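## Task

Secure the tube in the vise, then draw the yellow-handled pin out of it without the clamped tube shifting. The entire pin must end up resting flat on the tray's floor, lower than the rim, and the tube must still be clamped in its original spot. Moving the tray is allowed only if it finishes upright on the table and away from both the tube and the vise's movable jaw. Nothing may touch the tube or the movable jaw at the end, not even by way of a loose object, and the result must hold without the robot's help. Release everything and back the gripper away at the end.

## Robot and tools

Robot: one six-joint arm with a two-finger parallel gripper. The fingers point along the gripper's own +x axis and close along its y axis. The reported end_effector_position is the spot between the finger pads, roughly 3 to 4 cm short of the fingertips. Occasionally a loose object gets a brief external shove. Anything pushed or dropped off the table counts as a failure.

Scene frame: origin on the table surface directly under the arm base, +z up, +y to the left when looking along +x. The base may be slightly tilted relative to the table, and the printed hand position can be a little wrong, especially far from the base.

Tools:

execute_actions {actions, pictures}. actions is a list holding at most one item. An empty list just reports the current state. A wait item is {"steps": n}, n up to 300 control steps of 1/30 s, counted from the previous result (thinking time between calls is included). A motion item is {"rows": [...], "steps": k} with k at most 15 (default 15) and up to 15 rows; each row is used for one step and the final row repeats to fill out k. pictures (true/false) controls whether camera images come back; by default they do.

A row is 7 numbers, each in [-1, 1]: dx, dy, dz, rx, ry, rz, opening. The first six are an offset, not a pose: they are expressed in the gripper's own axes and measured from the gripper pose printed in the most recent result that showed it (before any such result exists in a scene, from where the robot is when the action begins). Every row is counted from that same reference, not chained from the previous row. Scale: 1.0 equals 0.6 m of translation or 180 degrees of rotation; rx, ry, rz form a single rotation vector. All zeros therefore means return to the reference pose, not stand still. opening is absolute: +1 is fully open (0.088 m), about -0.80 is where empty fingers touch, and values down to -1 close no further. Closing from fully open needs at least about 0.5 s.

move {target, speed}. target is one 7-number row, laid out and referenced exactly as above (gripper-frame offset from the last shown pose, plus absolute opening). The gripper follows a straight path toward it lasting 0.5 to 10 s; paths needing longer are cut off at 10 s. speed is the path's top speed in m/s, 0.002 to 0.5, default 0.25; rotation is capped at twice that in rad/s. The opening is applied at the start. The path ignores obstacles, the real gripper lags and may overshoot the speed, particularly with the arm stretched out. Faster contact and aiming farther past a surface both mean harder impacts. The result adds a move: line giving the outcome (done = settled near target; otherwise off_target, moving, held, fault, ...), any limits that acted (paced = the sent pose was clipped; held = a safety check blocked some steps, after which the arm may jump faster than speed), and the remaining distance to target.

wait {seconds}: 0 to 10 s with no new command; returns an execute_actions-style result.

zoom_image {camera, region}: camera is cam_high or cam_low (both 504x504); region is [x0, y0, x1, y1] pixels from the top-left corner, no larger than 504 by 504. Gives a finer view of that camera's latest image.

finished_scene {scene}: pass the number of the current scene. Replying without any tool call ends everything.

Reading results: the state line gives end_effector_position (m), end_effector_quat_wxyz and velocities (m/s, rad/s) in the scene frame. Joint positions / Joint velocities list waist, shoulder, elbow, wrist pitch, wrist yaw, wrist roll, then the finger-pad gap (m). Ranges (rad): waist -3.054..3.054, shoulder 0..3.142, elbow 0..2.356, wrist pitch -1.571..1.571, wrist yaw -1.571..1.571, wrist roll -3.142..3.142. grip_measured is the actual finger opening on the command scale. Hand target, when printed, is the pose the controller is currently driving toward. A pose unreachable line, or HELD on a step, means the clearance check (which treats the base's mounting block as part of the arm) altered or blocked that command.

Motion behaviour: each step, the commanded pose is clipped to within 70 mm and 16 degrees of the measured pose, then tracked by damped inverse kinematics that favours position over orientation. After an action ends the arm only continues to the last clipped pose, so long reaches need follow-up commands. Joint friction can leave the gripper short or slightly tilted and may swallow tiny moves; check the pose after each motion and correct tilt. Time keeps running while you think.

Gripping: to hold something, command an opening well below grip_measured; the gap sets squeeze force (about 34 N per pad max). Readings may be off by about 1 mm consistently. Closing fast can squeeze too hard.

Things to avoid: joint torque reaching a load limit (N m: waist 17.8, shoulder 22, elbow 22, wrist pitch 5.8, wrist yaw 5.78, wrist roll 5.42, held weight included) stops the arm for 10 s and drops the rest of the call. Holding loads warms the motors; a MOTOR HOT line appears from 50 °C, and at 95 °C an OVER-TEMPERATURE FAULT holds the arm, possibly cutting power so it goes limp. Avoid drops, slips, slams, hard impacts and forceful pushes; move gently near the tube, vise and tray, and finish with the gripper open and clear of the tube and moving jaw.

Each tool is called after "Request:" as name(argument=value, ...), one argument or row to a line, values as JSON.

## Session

Request:
execute_actions(
  actions=[],
)

Scene clock: 0.00 s of 6060.00 s.
end_effector_position=(+0.1329, -0.0071, +0.2022) grip_measured=+0.823 end_effector_quat_wxyz=(+0.596, +0.383, +0.612, -0.352) end_effector_velocity=(-0.005, +0.002, -0.001) end_effector_angular_velocity=(+0.011, +0.025, +0.009)
Joint positions: [-0.162  1.089  0.741 -1.275 -0.07   0.945  0.079]
Joint velocities: [ 0.002  0.002 -0.002 -0.022 -0.007 -0.007  0.   ]
Motor temperatures (°C, as the motors report them): [23 26 27 25 25 25]
Heat: hottest elbow 27 °C (+0.0 °C/min).
Hand target: +0.133, -0.007, +0.202; +0.596, +0.383, +0.612, -0.352

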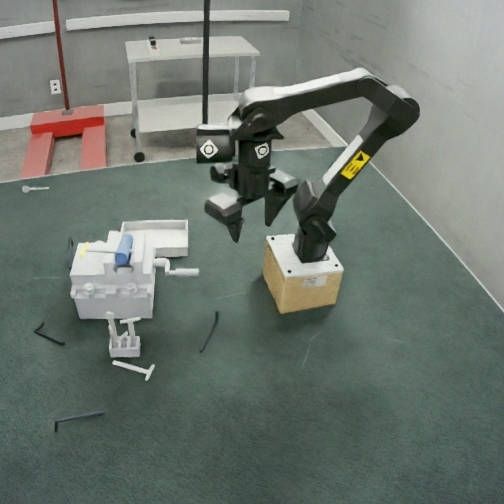

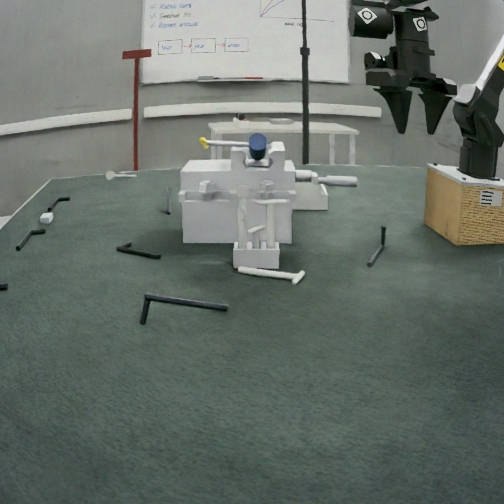

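Request:
zoom_image(
  camera="cam_high",
  region=[50, 200, 230, 350],
)

Request:
zoom_image(
  camera="cam_low",
  region=[170, 100, 370, 260],
)

Region (50, 200, 230, 350) of cam_high's 504x504 image, scaled by 2.800, with more detail than that image has.

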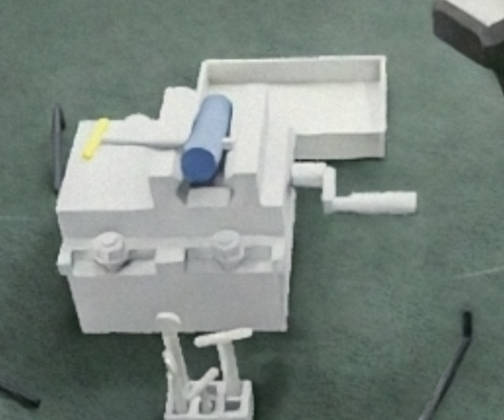

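Region (170, 100, 370, 260) of cam_low's 504x504 image, scaled by 2.520, with more detail than that image has; it fills the top 403 rows of this view, and the rest is white.

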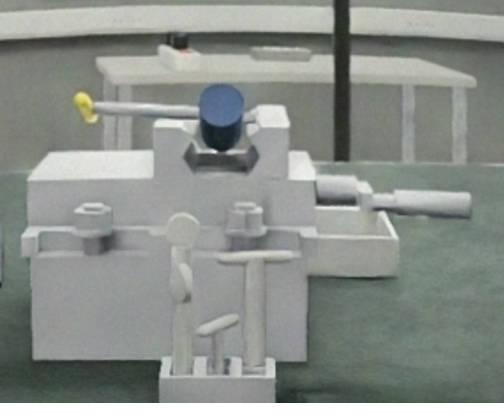

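Request:
move(
  target=[0,0,0,0.152,-0.015,-0.005,0.3],
  speed=0.4,
)

Request:
move(
  target=[-0.02,0.52,0.12,0,0,0,0.3],
  speed=0.4,
)

Request:
zoom_image(
  camera="cam_high",
  region=[30, 150, 210, 300],
)

Request:
zoom_image(
  camera="cam_low",
  region=[130, 40, 330, 200],
)

Scene clock: 16.13 s of 6060.00 s.
end_effector_position=(+0.1331, -0.0072, +0.2023) grip_measured=+0.300 end_effector_quat_wxyz=(+0.589, +0.394, +0.605, -0.363) end_effector_velocity=(+0.002, +0.003, +0.000) end_effector_angular_velocity=(+0.020, -0.016, +0.010)
Joint positions: [-0.162  1.089  0.742 -1.275 -0.07   0.981  0.054]
Joint velocities: [ 0.002 -0.007 -0.002  0.007 -0.022 -0.007 -0.   ]
Motor temperatures (°C, as the motors report them): [23 26 29 25 25 25]
Heat: hottest elbow 29 °C (+7.4 °C/min).
Hand target: +0.133, -0.007, +0.202; +0.590, +0.393, +0.606, -0.362
Off the commanded pose: 0.000 m, 25 deg; orientation clipped at the last step of the last action.
move: held; limits=paced,held; held on 24 of 29 steps, including the last
pose unreachable: on one or more control steps of this call an arm could not follow its commanded pose, so it was not sent that pose on those steps. On the call's last step it was still not sent that pose. It may still have moved: this result reports where it is.
cause: the commanded pose would bring two parts of the arm too close to each other (joints 3 (elbow) to 6 (wrist roll) lie between them).

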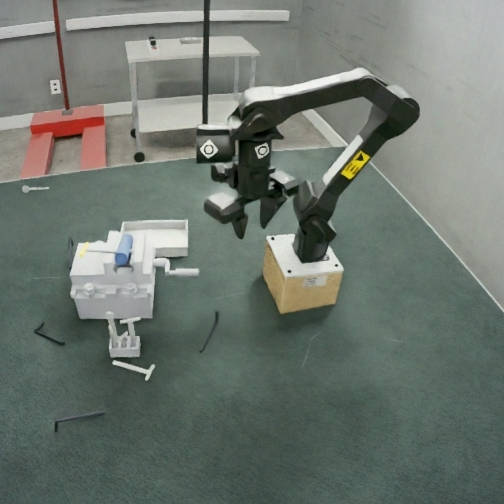

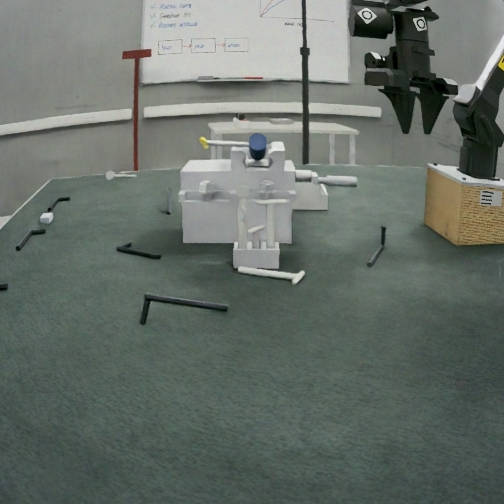

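Scene clock: 17.57 s of 6060.00 s.
end_effector_position=(+0.4449, +0.0576, +0.2203) grip_measured=+0.300 end_effector_quat_wxyz=(+0.593, +0.396, +0.602, -0.360) end_effector_velocity=(+0.000, +0.000, +0.002) end_effector_angular_velocity=(+0.006, +0.007, +0.019)
Joint positions: [ 0.081  2.355  2.219 -1.455 -0.079  1.223  0.054]
Joint velocities: [-0.002  0.012  0.027 -0.022 -0.007 -0.022 -0.   ]
Motor temperatures (°C, as the motors report them): [23 26 29 25 25 25]
Heat: hottest elbow 29 °C (+6.8 °C/min).
Hand target: +0.446, +0.059, +0.214; +0.589, +0.394, +0.606, -0.363
Off the commanded pose: 0.003 m, 1 deg.
move: done

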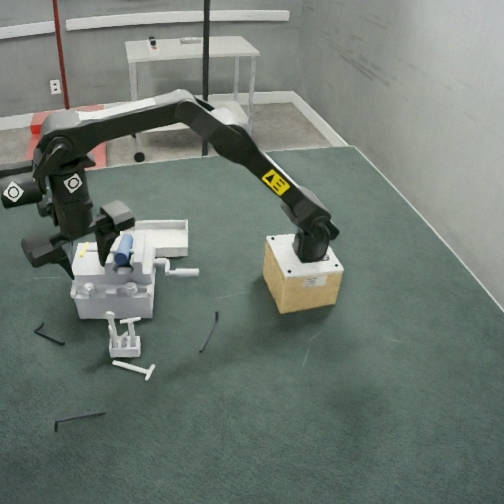

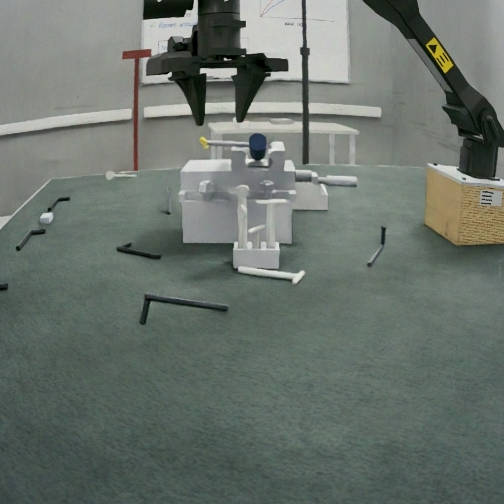

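Region (30, 150, 210, 300) of cam_high's 504x504 image, scaled by 2.800, with more detail than that image has.

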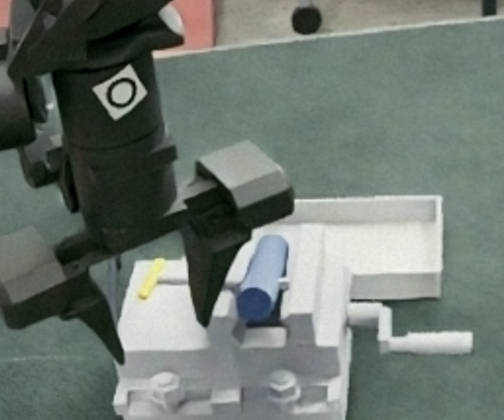

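Region (130, 40, 330, 200) of cam_low's 504x504 image, scaled by 2.520, with more detail than that image has; it fills the top 403 rows of this view, and the rest is white.

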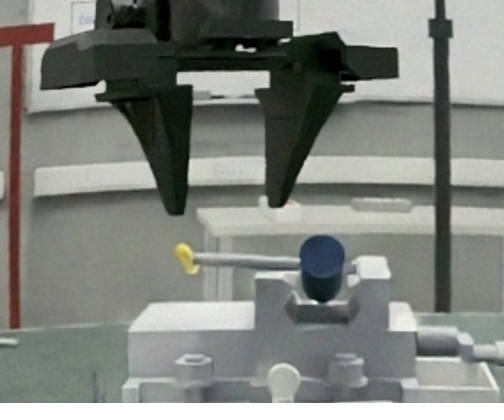

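Request:
move(
  target=[0,0,0,0.14,-0.015,-0.005,0.3],
  speed=0.4,
)

Request:
move(
  target=[0.02,0,0.2,0,0,0,0.3],
)

Request:
zoom_image(
  camera="cam_high",
  region=[30, 150, 210, 300],
)

Request:
zoom_image(
  camera="cam_low",
  region=[130, 40, 330, 200],
)

Scene clock: 23.10 s of 6060.00 s.
end_effector_position=(+0.4438, +0.0563, +0.2226) grip_measured=+0.300 end_effector_quat_wxyz=(+0.504, +0.504, +0.498, -0.494) end_effector_velocity=(-0.005, +0.002, +0.002) end_effector_angular_velocity=(+0.020, +0.019, -0.010)
Joint positions: [ 0.093  2.358  2.234 -1.473 -0.034  1.674  0.054]
Joint velocities: [-0.002 -0.002  0.002 -0.022 -0.022  0.007 -0.   ]
Motor temperatures (°C, as the motors report them): [23 28 30 24 25 25]
Heat: hottest elbow 30 °C (+7.8 °C/min).
Hand target: +0.445, +0.058, +0.220; +0.503, +0.502, +0.498, -0.496
Off the commanded pose: 0.003 m, 0 deg.
move: done

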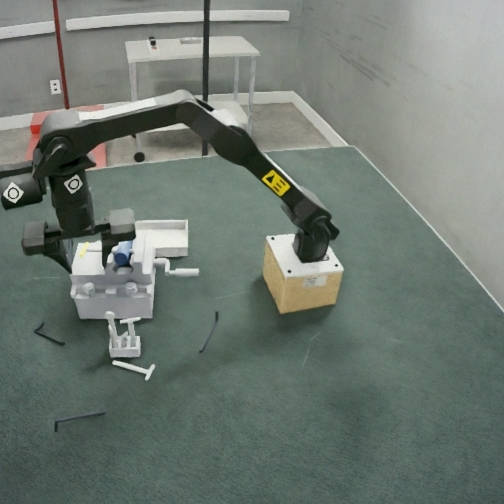

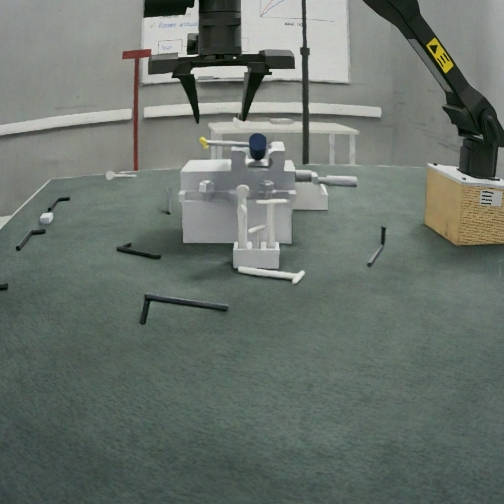

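Scene clock: 23.97 s of 6060.00 s.
end_effector_position=(+0.4416, -0.0661, +0.2156) grip_measured=+0.300 end_effector_quat_wxyz=(+0.504, +0.507, +0.493, -0.495) end_effector_velocity=(+0.001, +0.018, -0.002) end_effector_angular_velocity=(+0.022, +0.009, +0.039)
Joint positions: [-0.175  2.349  2.178 -1.425 -0.025  1.415  0.054]
Joint velocities: [ 0.032  0.002 -0.002 -0.007 -0.022 -0.007  0.   ]
Motor temperatures (°C, as the motors report them): [23 28 30 24 25 25]
Heat: hottest elbow 30 °C (+7.5 °C/min).
Hand target: +0.444, -0.064, +0.211; +0.505, +0.504, +0.497, -0.494
Off the commanded pose: 0.007 m, 1 deg.
move: done

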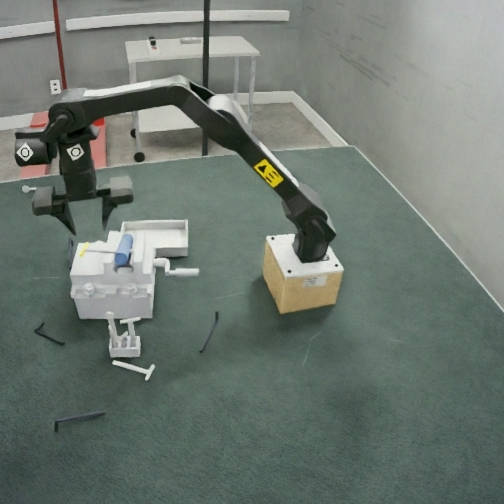

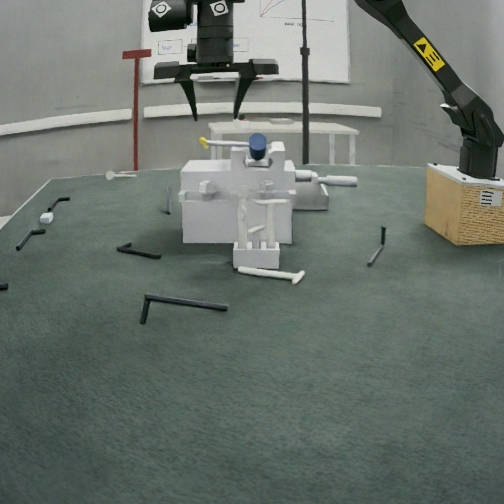

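Region (30, 150, 210, 300) of cam_high's 504x504 image, scaled by 2.800, with more detail than that image has.

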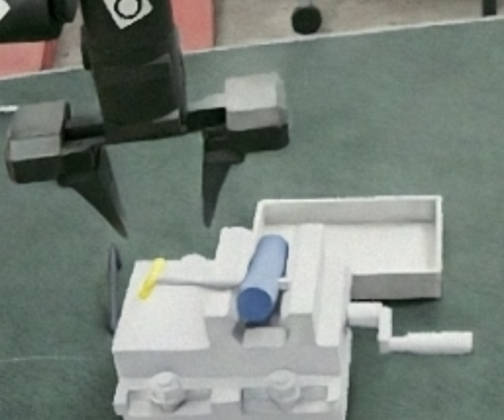

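Region (130, 40, 330, 200) of cam_low's 504x504 image, scaled by 2.520, with more detail than that image has; it fills the top 403 rows of this view, and the rest is white.

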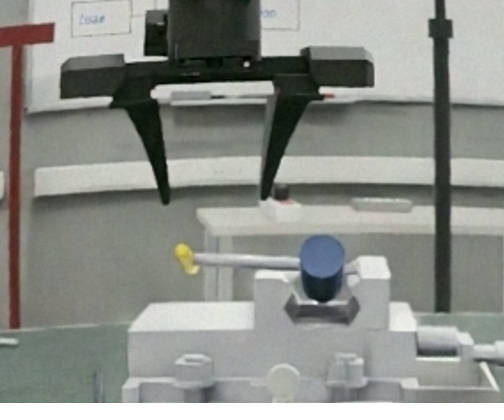

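Request:
move(
  target=[0.09,0.028,0,0,0,0,0],
  speed=0.08,
)

Request:
move(
  target=[0,0,0,0,0,0,-0.75],
)

Request:
zoom_image(
  camera="cam_high",
  region=[30, 150, 210, 300],
)

Request:
move(
  target=[-0.085,-0.04,0,0,0,0,-0.75],
  speed=0.06,
)

Request:
zoom_image(
  camera="cam_low",
  region=[130, 40, 330, 200],
)

Scene clock: 30.57 s of 6060.00 s.
end_effector_position=(+0.4613, -0.0686, +0.1720) grip_measured=+0.000 end_effector_quat_wxyz=(+0.511, +0.512, +0.486, -0.490) end_effector_velocity=(-0.002, +0.000, -0.002) end_effector_angular_velocity=(+0.010, +0.011, -0.010)
Joint positions: [-0.172  2.415  2.119 -1.274 -0.025  1.419  0.039]
Joint velocities: [-0.002  0.002 -0.002 -0.007 -0.007  0.007 -0.   ]
Motor temperatures (°C, as the motors report them): [23 30 30 24 25 25]
Heat: hottest shoulder 30 °C (+5.9 °C/min).
Hand target: +0.459, -0.067, +0.162; +0.505, +0.508, +0.493, -0.495
Off the commanded pose: 0.010 m, 1 deg.
move: off_target

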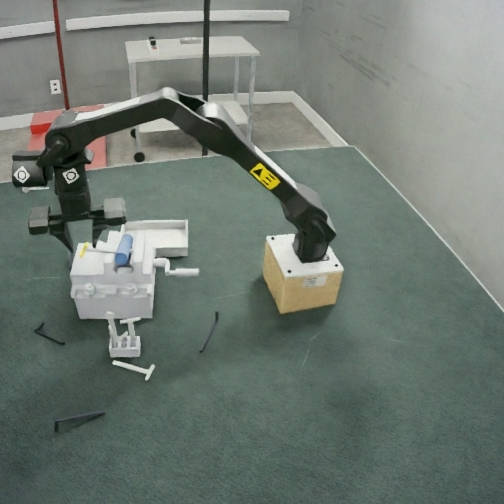

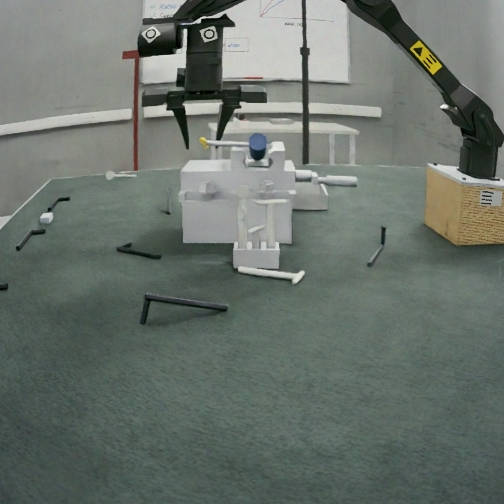

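Scene clock: 31.07 s of 6060.00 s.
end_effector_position=(+0.4596, -0.0685, +0.1719) grip_measured=-0.638 end_effector_quat_wxyz=(+0.509, +0.511, +0.487, -0.492) end_effector_velocity=(-0.002, +0.000, +0.000) end_effector_angular_velocity=(+0.008, +0.006, +0.005)
Joint positions: [-0.172  2.415  2.119 -1.282 -0.023  1.419  0.008]
Joint velocities: [-0.002 -0.002 -0.002 -0.007 -0.007 -0.007  0.   ]
Motor temperatures (°C, as the motors report them): [23 31 30 24 25 25]
Heat: hottest shoulder 31 °C (+7.7 °C/min).
Hand target: +0.461, -0.069, +0.172; +0.511, +0.512, +0.486, -0.490
Off the commanded pose: 0.002 m, 0 deg.
move: done

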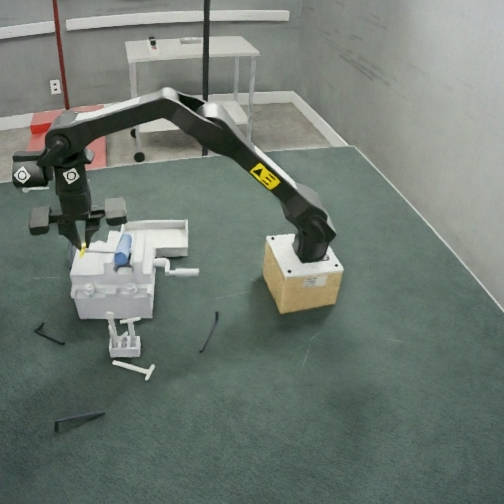

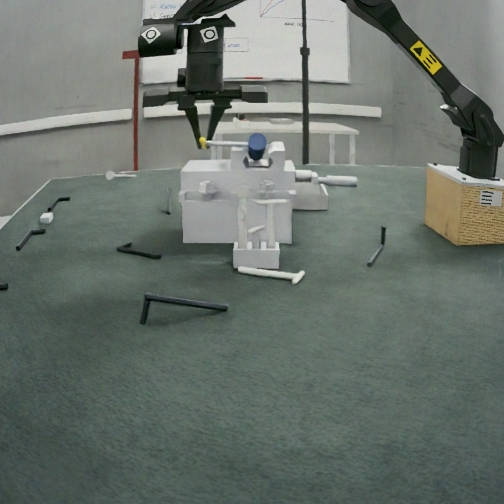

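Region (30, 150, 210, 300) of cam_high's 504x504 image, scaled by 2.800, with more detail than that image has.

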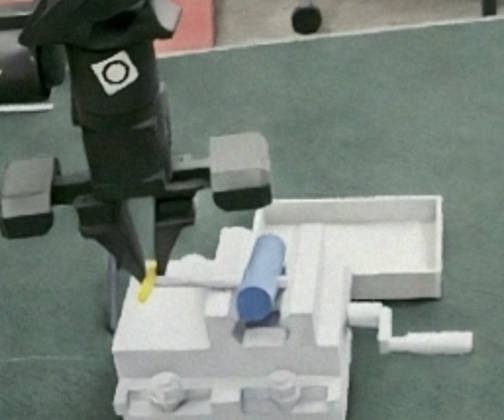

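Scene clock: 32.33 s of 6060.00 s.
end_effector_position=(+0.4363, -0.0665, +0.2172) grip_measured=-0.642 end_effector_quat_wxyz=(+0.508, +0.510, +0.489, -0.493) end_effector_velocity=(+0.000, -0.000, -0.001) end_effector_angular_velocity=(+0.006, -0.004, +0.020)
Joint positions: [-0.178  2.308  2.115 -1.392 -0.024  1.413  0.008]
Joint velocities: [-0.002 -0.002 -0.007  0.007 -0.007 -0.022 -0.001]
Motor temperatures (°C, as the motors report them): [23 31 30 24 25 25]
Heat: hottest shoulder 31 °C (+7.4 °C/min).
Hand target: +0.434, -0.068, +0.222; +0.509, +0.511, +0.488, -0.492
Off the commanded pose: 0.006 m, 0 deg.
move: done

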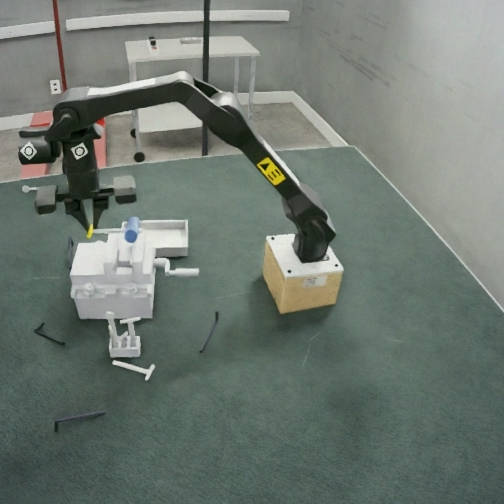

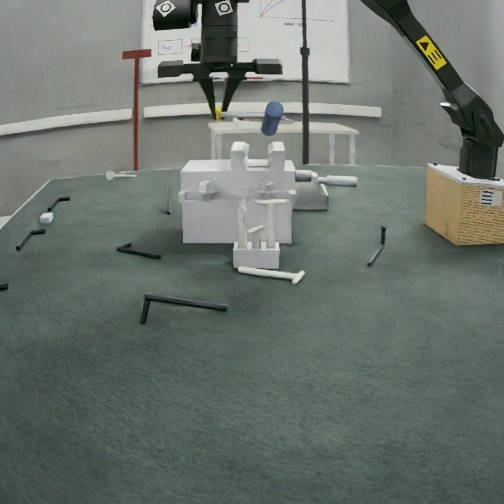

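Region (130, 40, 330, 200) of cam_low's 504x504 image, scaled by 2.520, with more detail than that image has; it fills the top 403 rows of this view, and the rest is white.

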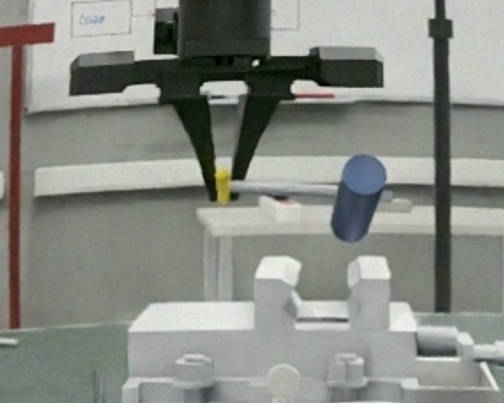

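Request:
move(
  target=[-0.06,-0.157,0,0,0,0.49,-0.9],
  speed=0.15,
)

Request:
zoom_image(
  camera="cam_high",
  region=[30, 150, 210, 300],
)

Request:
zoom_image(
  camera="cam_low",
  region=[160, 40, 360, 200],
)

Scene clock: 45.30 s of 6060.00 s.
end_effector_position=(+0.3404, -0.0642, +0.2532) grip_measured=-0.658 end_effector_quat_wxyz=(+0.714, +0.700, -0.001, -0.002) end_effector_velocity=(-0.001, +0.003, -0.000) end_effector_angular_velocity=(-0.008, -0.002, +0.020)
Joint positions: [-0.345  1.589  0.253  1.288 -0.327  1.562  0.007]
Joint velocities: [-0.002  0.002 -0.002  0.007 -0.022 -0.007 -0.   ]
Motor temperatures (°C, as the motors report them): [23 35 31 25 25 25]
Heat: hottest shoulder 35 °C (+10.6 °C/min).
Hand target: +0.340, -0.065, +0.253; +0.713, +0.701, -0.003, -0.001
Off the commanded pose: 0.004 m, 1 deg.
move: done

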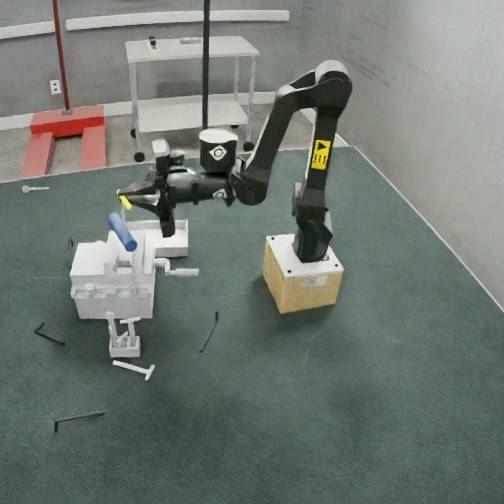

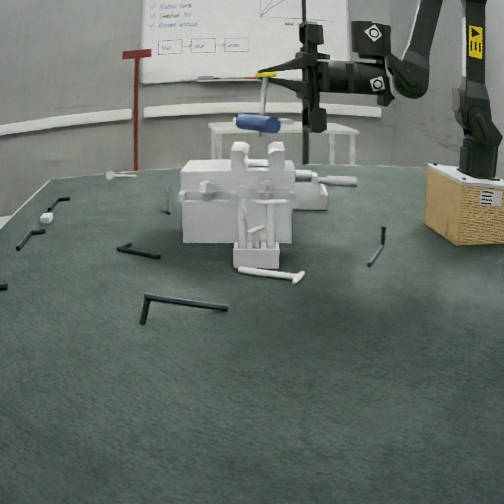

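Region (30, 150, 210, 300) of cam_high's 504x504 image, scaled by 2.800, with more detail than that image has.

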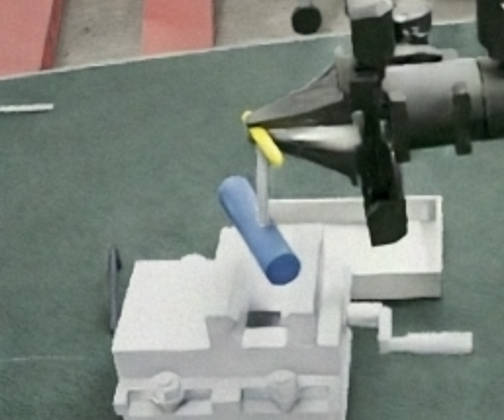

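Region (160, 40, 360, 200) of cam_low's 504x504 image, scaled by 2.520, with more detail than that image has; it fills the top 403 rows of this view, and the rest is white.

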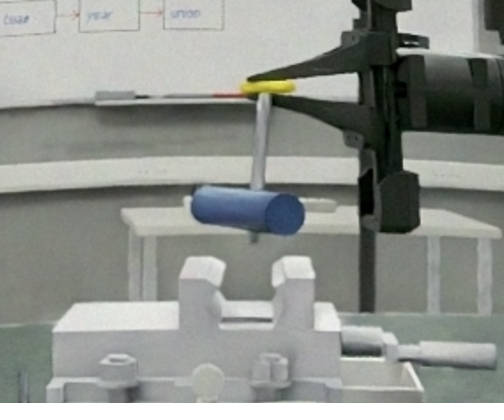

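Request:
move(
  target=[0.013,0,-0.03,0,-0.2,0,-0.9],
  speed=0.15,
)

Request:
zoom_image(
  camera="cam_high",
  region=[30, 150, 210, 300],
)

Request:
zoom_image(
  camera="cam_low",
  region=[160, 40, 360, 200],
)

Scene clock: 52.53 s of 6060.00 s.
end_effector_position=(+0.3461, -0.0473, +0.2488) grip_measured=-0.658 end_effector_quat_wxyz=(+0.682, +0.662, -0.215, -0.225) end_effector_velocity=(+0.000, -0.000, -0.004) end_effector_angular_velocity=(-0.008, +0.021, +0.004)
Joint positions: [0.148 1.68  0.355 1.244 0.793 1.594 0.007]
Joint velocities: [-0.002  0.007 -0.002 -0.007 -0.007 -0.007  0.   ]
Motor temperatures (°C, as the motors report them): [23 34 31 27 25 25]
Heat: hottest shoulder 34 °C (+8.0 °C/min).
Hand target: +0.349, -0.046, +0.252; +0.678, +0.666, -0.220, -0.220
Off the commanded pose: 0.005 m, 1 deg.
move: done

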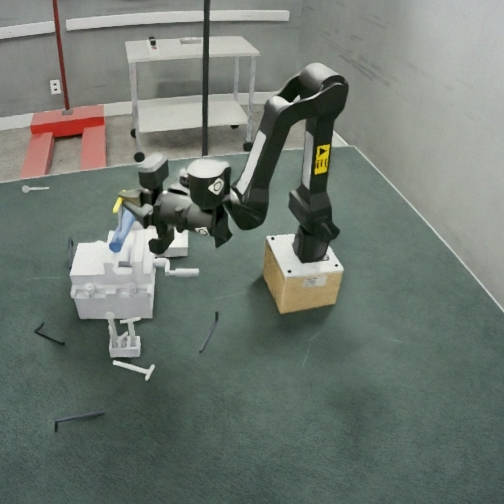

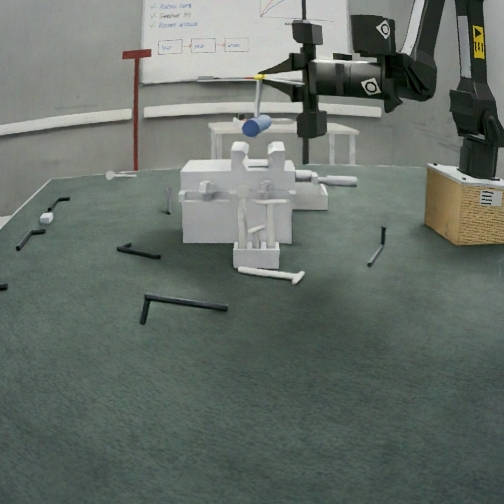

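Region (30, 150, 210, 300) of cam_high's 504x504 image, scaled by 2.800, with more detail than that image has.

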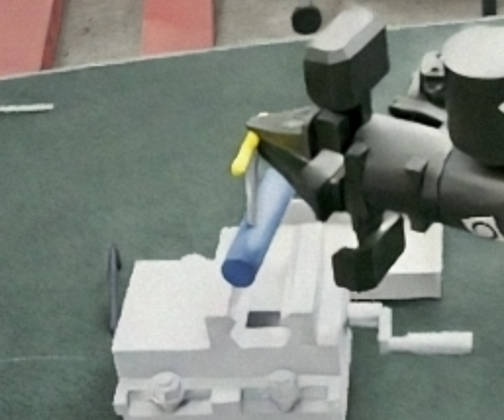

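Region (160, 40, 360, 200) of cam_low's 504x504 image, scaled by 2.520, with more detail than that image has; it fills the top 403 rows of this view, and the rest is white.

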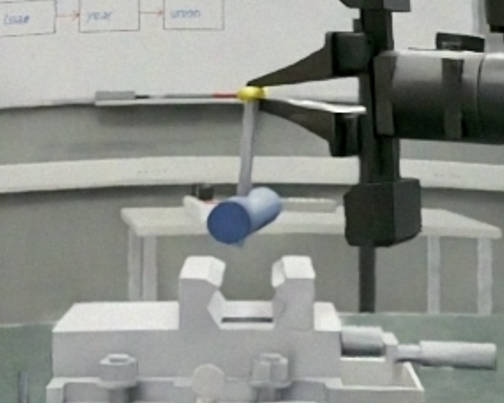

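Overshot; back ~13°, and lower 4 cm.

Request:
move(
  target=[0,0,0,0,0.075,0,-0.9],
  speed=0.15,
)

Request:
move(
  target=[0,-0.07,0,0,0,0,-0.9],
  speed=0.05,
)

Request:
zoom_image(
  camera="cam_high",
  region=[30, 150, 210, 300],
)

Request:
zoom_image(
  camera="cam_low",
  region=[160, 40, 360, 200],
)

Scene clock: 60.70 s of 6060.00 s.
end_effector_position=(+0.3470, -0.0464, +0.2445) grip_measured=-0.658 end_effector_quat_wxyz=(+0.703, +0.683, -0.128, -0.150) end_effector_velocity=(+0.001, +0.002, -0.002) end_effector_angular_velocity=(-0.005, +0.011, +0.029)
Joint positions: [0.022 1.624 0.278 1.262 0.431 1.581 0.007]
Joint velocities: [-0.007 -0.002 -0.002 -0.007 -0.037 -0.007  0.   ]
Motor temperatures (°C, as the motors report them): [23 33 31 28 25 25]
Heat: hottest shoulder 33 °C (+6.0 °C/min).
Hand target: +0.346, -0.047, +0.249; +0.702, +0.684, -0.134, -0.144
Off the commanded pose: 0.005 m, 1 deg.
move: done

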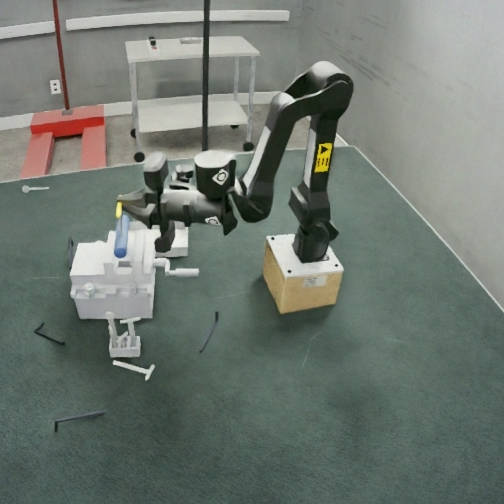

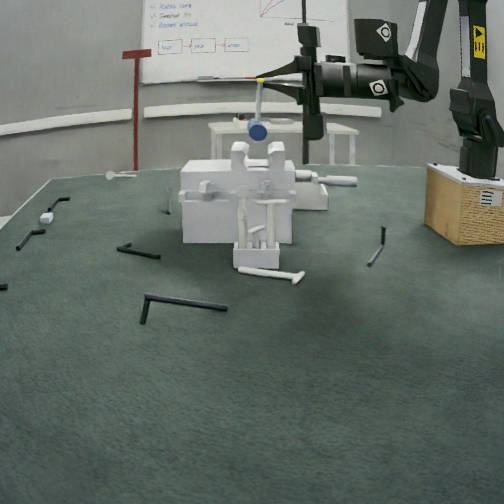

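Scene clock: 61.80 s of 6060.00 s.
end_effector_position=(+0.3455, -0.0478, +0.2020) grip_measured=-0.658 end_effector_quat_wxyz=(+0.704, +0.682, -0.123, -0.156) end_effector_velocity=(-0.000, +0.000, -0.001) end_effector_angular_velocity=(+0.007, +0.005, +0.004)
Joint positions: [0.022 1.913 0.243 1.569 0.432 1.582 0.007]
Joint velocities: [-0.002 -0.002 -0.002 -0.007 -0.007  0.007 -0.   ]
Motor temperatures (°C, as the motors report them): [23 33 31 28 25 25]
Heat: hottest shoulder 33 °C (+6.0 °C/min).
Hand target: +0.345, -0.047, +0.202; +0.702, +0.684, -0.125, -0.154
Off the commanded pose: 0.001 m, 1 deg.
joint sent to its limit — the command would take joint 4 (wrist pitch) past its upper limit, so that joint was sent only as far as its limit.
move: done

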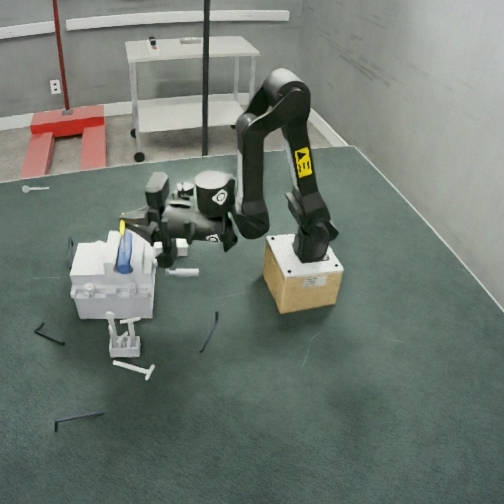

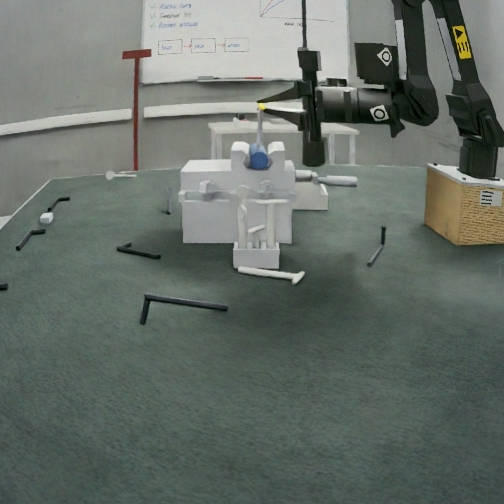

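Region (30, 150, 210, 300) of cam_high's 504x504 image, scaled by 2.800, with more detail than that image has.

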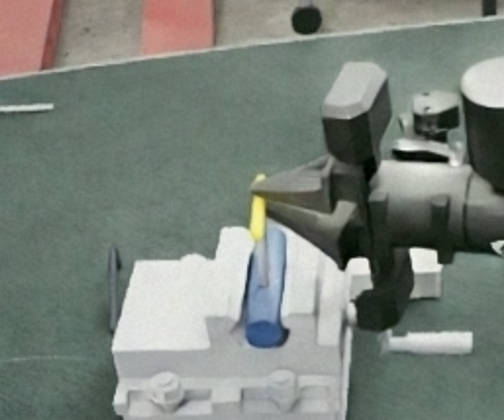

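Region (160, 40, 360, 200) of cam_low's 504x504 image, scaled by 2.520, with more detail than that image has; it fills the top 403 rows of this view, and the rest is white.

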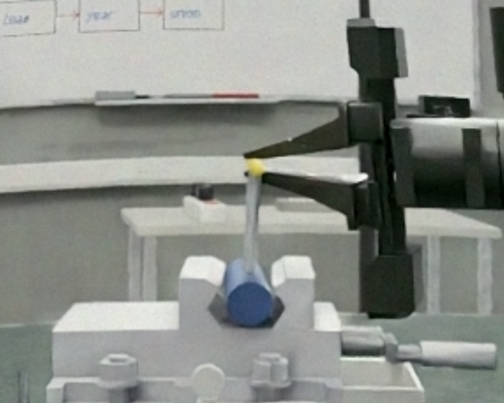

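Request:
move(
  target=[0,0,0,0,0,0,-0.4],
)

Request:
move(
  target=[-0.08,0,0,0,0,0,-0.4],
  speed=0.1,
)

Request:
move(
  target=[-0.07,0.03,0,0.304,-0.275,-0.433,0],
  speed=0.4,
)

Scene clock: 69.40 s of 6060.00 s.
end_effector_position=(+0.3453, -0.0478, +0.2016) grip_measured=-0.400 end_effector_quat_wxyz=(+0.704, +0.682, -0.123, -0.156) end_effector_velocity=(-0.001, -0.000, -0.006) end_effector_angular_velocity=(-0.021, +0.036, +0.005)
Joint positions: [0.023 1.914 0.243 1.569 0.432 1.583 0.019]
Joint velocities: [-0.002  0.002 -0.002 -0.022 -0.007 -0.022 -0.   ]
Motor temperatures (°C, as the motors report them): [23 32 30 30 25 25]
Heat: hottest shoulder 32 °C (+4.0 °C/min).
Hand target: +0.345, -0.048, +0.202; +0.704, +0.682, -0.123, -0.155
Off the commanded pose: 0.000 m, 0 deg.
move: done

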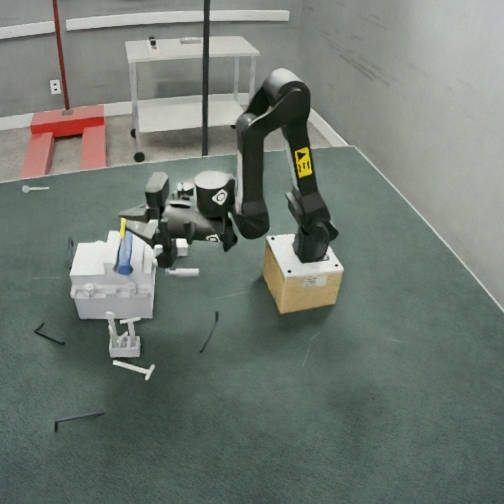

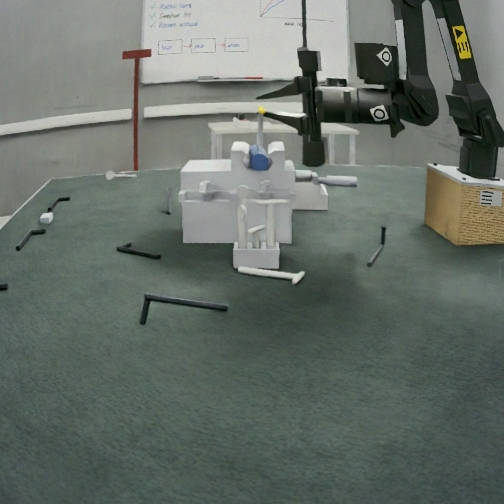

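Scene clock: 70.27 s of 6060.00 s.
end_effector_position=(+0.3034, -0.0292, +0.2042) grip_measured=-0.400 end_effector_quat_wxyz=(+0.703, +0.682, -0.119, -0.161) end_effector_velocity=(-0.002, +0.001, -0.004) end_effector_angular_velocity=(-0.010, +0.025, +0.009)
Joint positions: [0.141 1.788 0.087 1.578 0.552 1.602 0.019]
Joint velocities: [ 0.002 -0.007 -0.007 -0.022 -0.007 -0.007 -0.   ]
Motor temperatures (°C, as the motors report them): [23 32 30 30 25 25]
Heat: hottest shoulder 32 °C (+4.0 °C/min).
Hand target: +0.301, -0.029, +0.204; +0.702, +0.683, -0.119, -0.161
Off the commanded pose: 0.002 m, 1 deg.
joint sent to its limit — the command would take joint 4 (wrist pitch) past its upper limit, so that joint was sent only as far as its limit.
move: done

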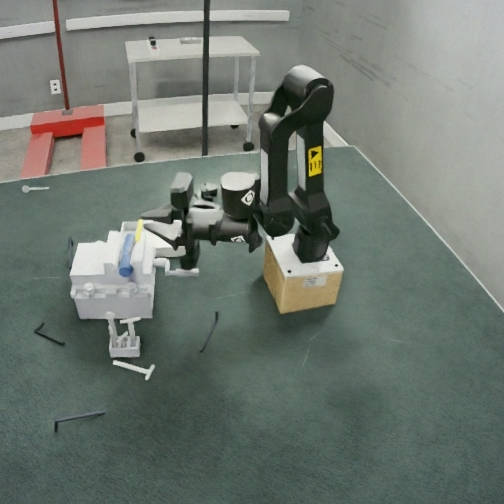

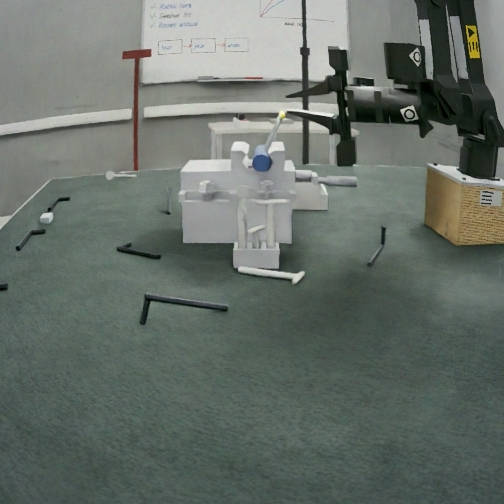

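Scene clock: 73.10 s of 6060.00 s.
end_effector_position=(+0.2656, -0.0119, +0.2240) grip_measured=+0.000 end_effector_quat_wxyz=(-0.004, +0.706, +0.006, -0.708) end_effector_velocity=(-0.004, +0.003, +0.001) end_effector_angular_velocity=(+0.023, +0.015, +0.004)
Joint positions: [-0.091  1.621  1.219 -1.22  -0.038  3.06   0.039]
Joint velocities: [-0.002 -0.002  0.002 -0.022 -0.022 -0.007 -0.   ]
Motor temperatures (°C, as the motors report them): [23 32 30 30 25 25]
Heat: hottest shoulder 32 °C (+4.1 °C/min).
Hand target: +0.267, -0.013, +0.223; -0.008, +0.704, +0.005, -0.710
Off the commanded pose: 0.001 m, 1 deg.
move: done

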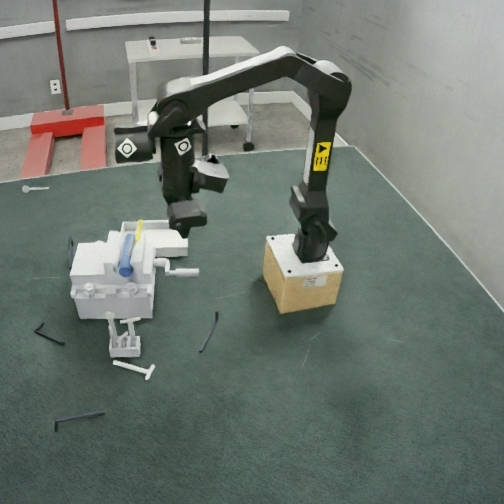

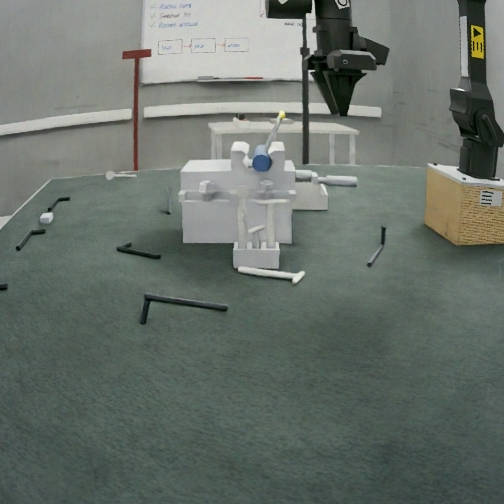

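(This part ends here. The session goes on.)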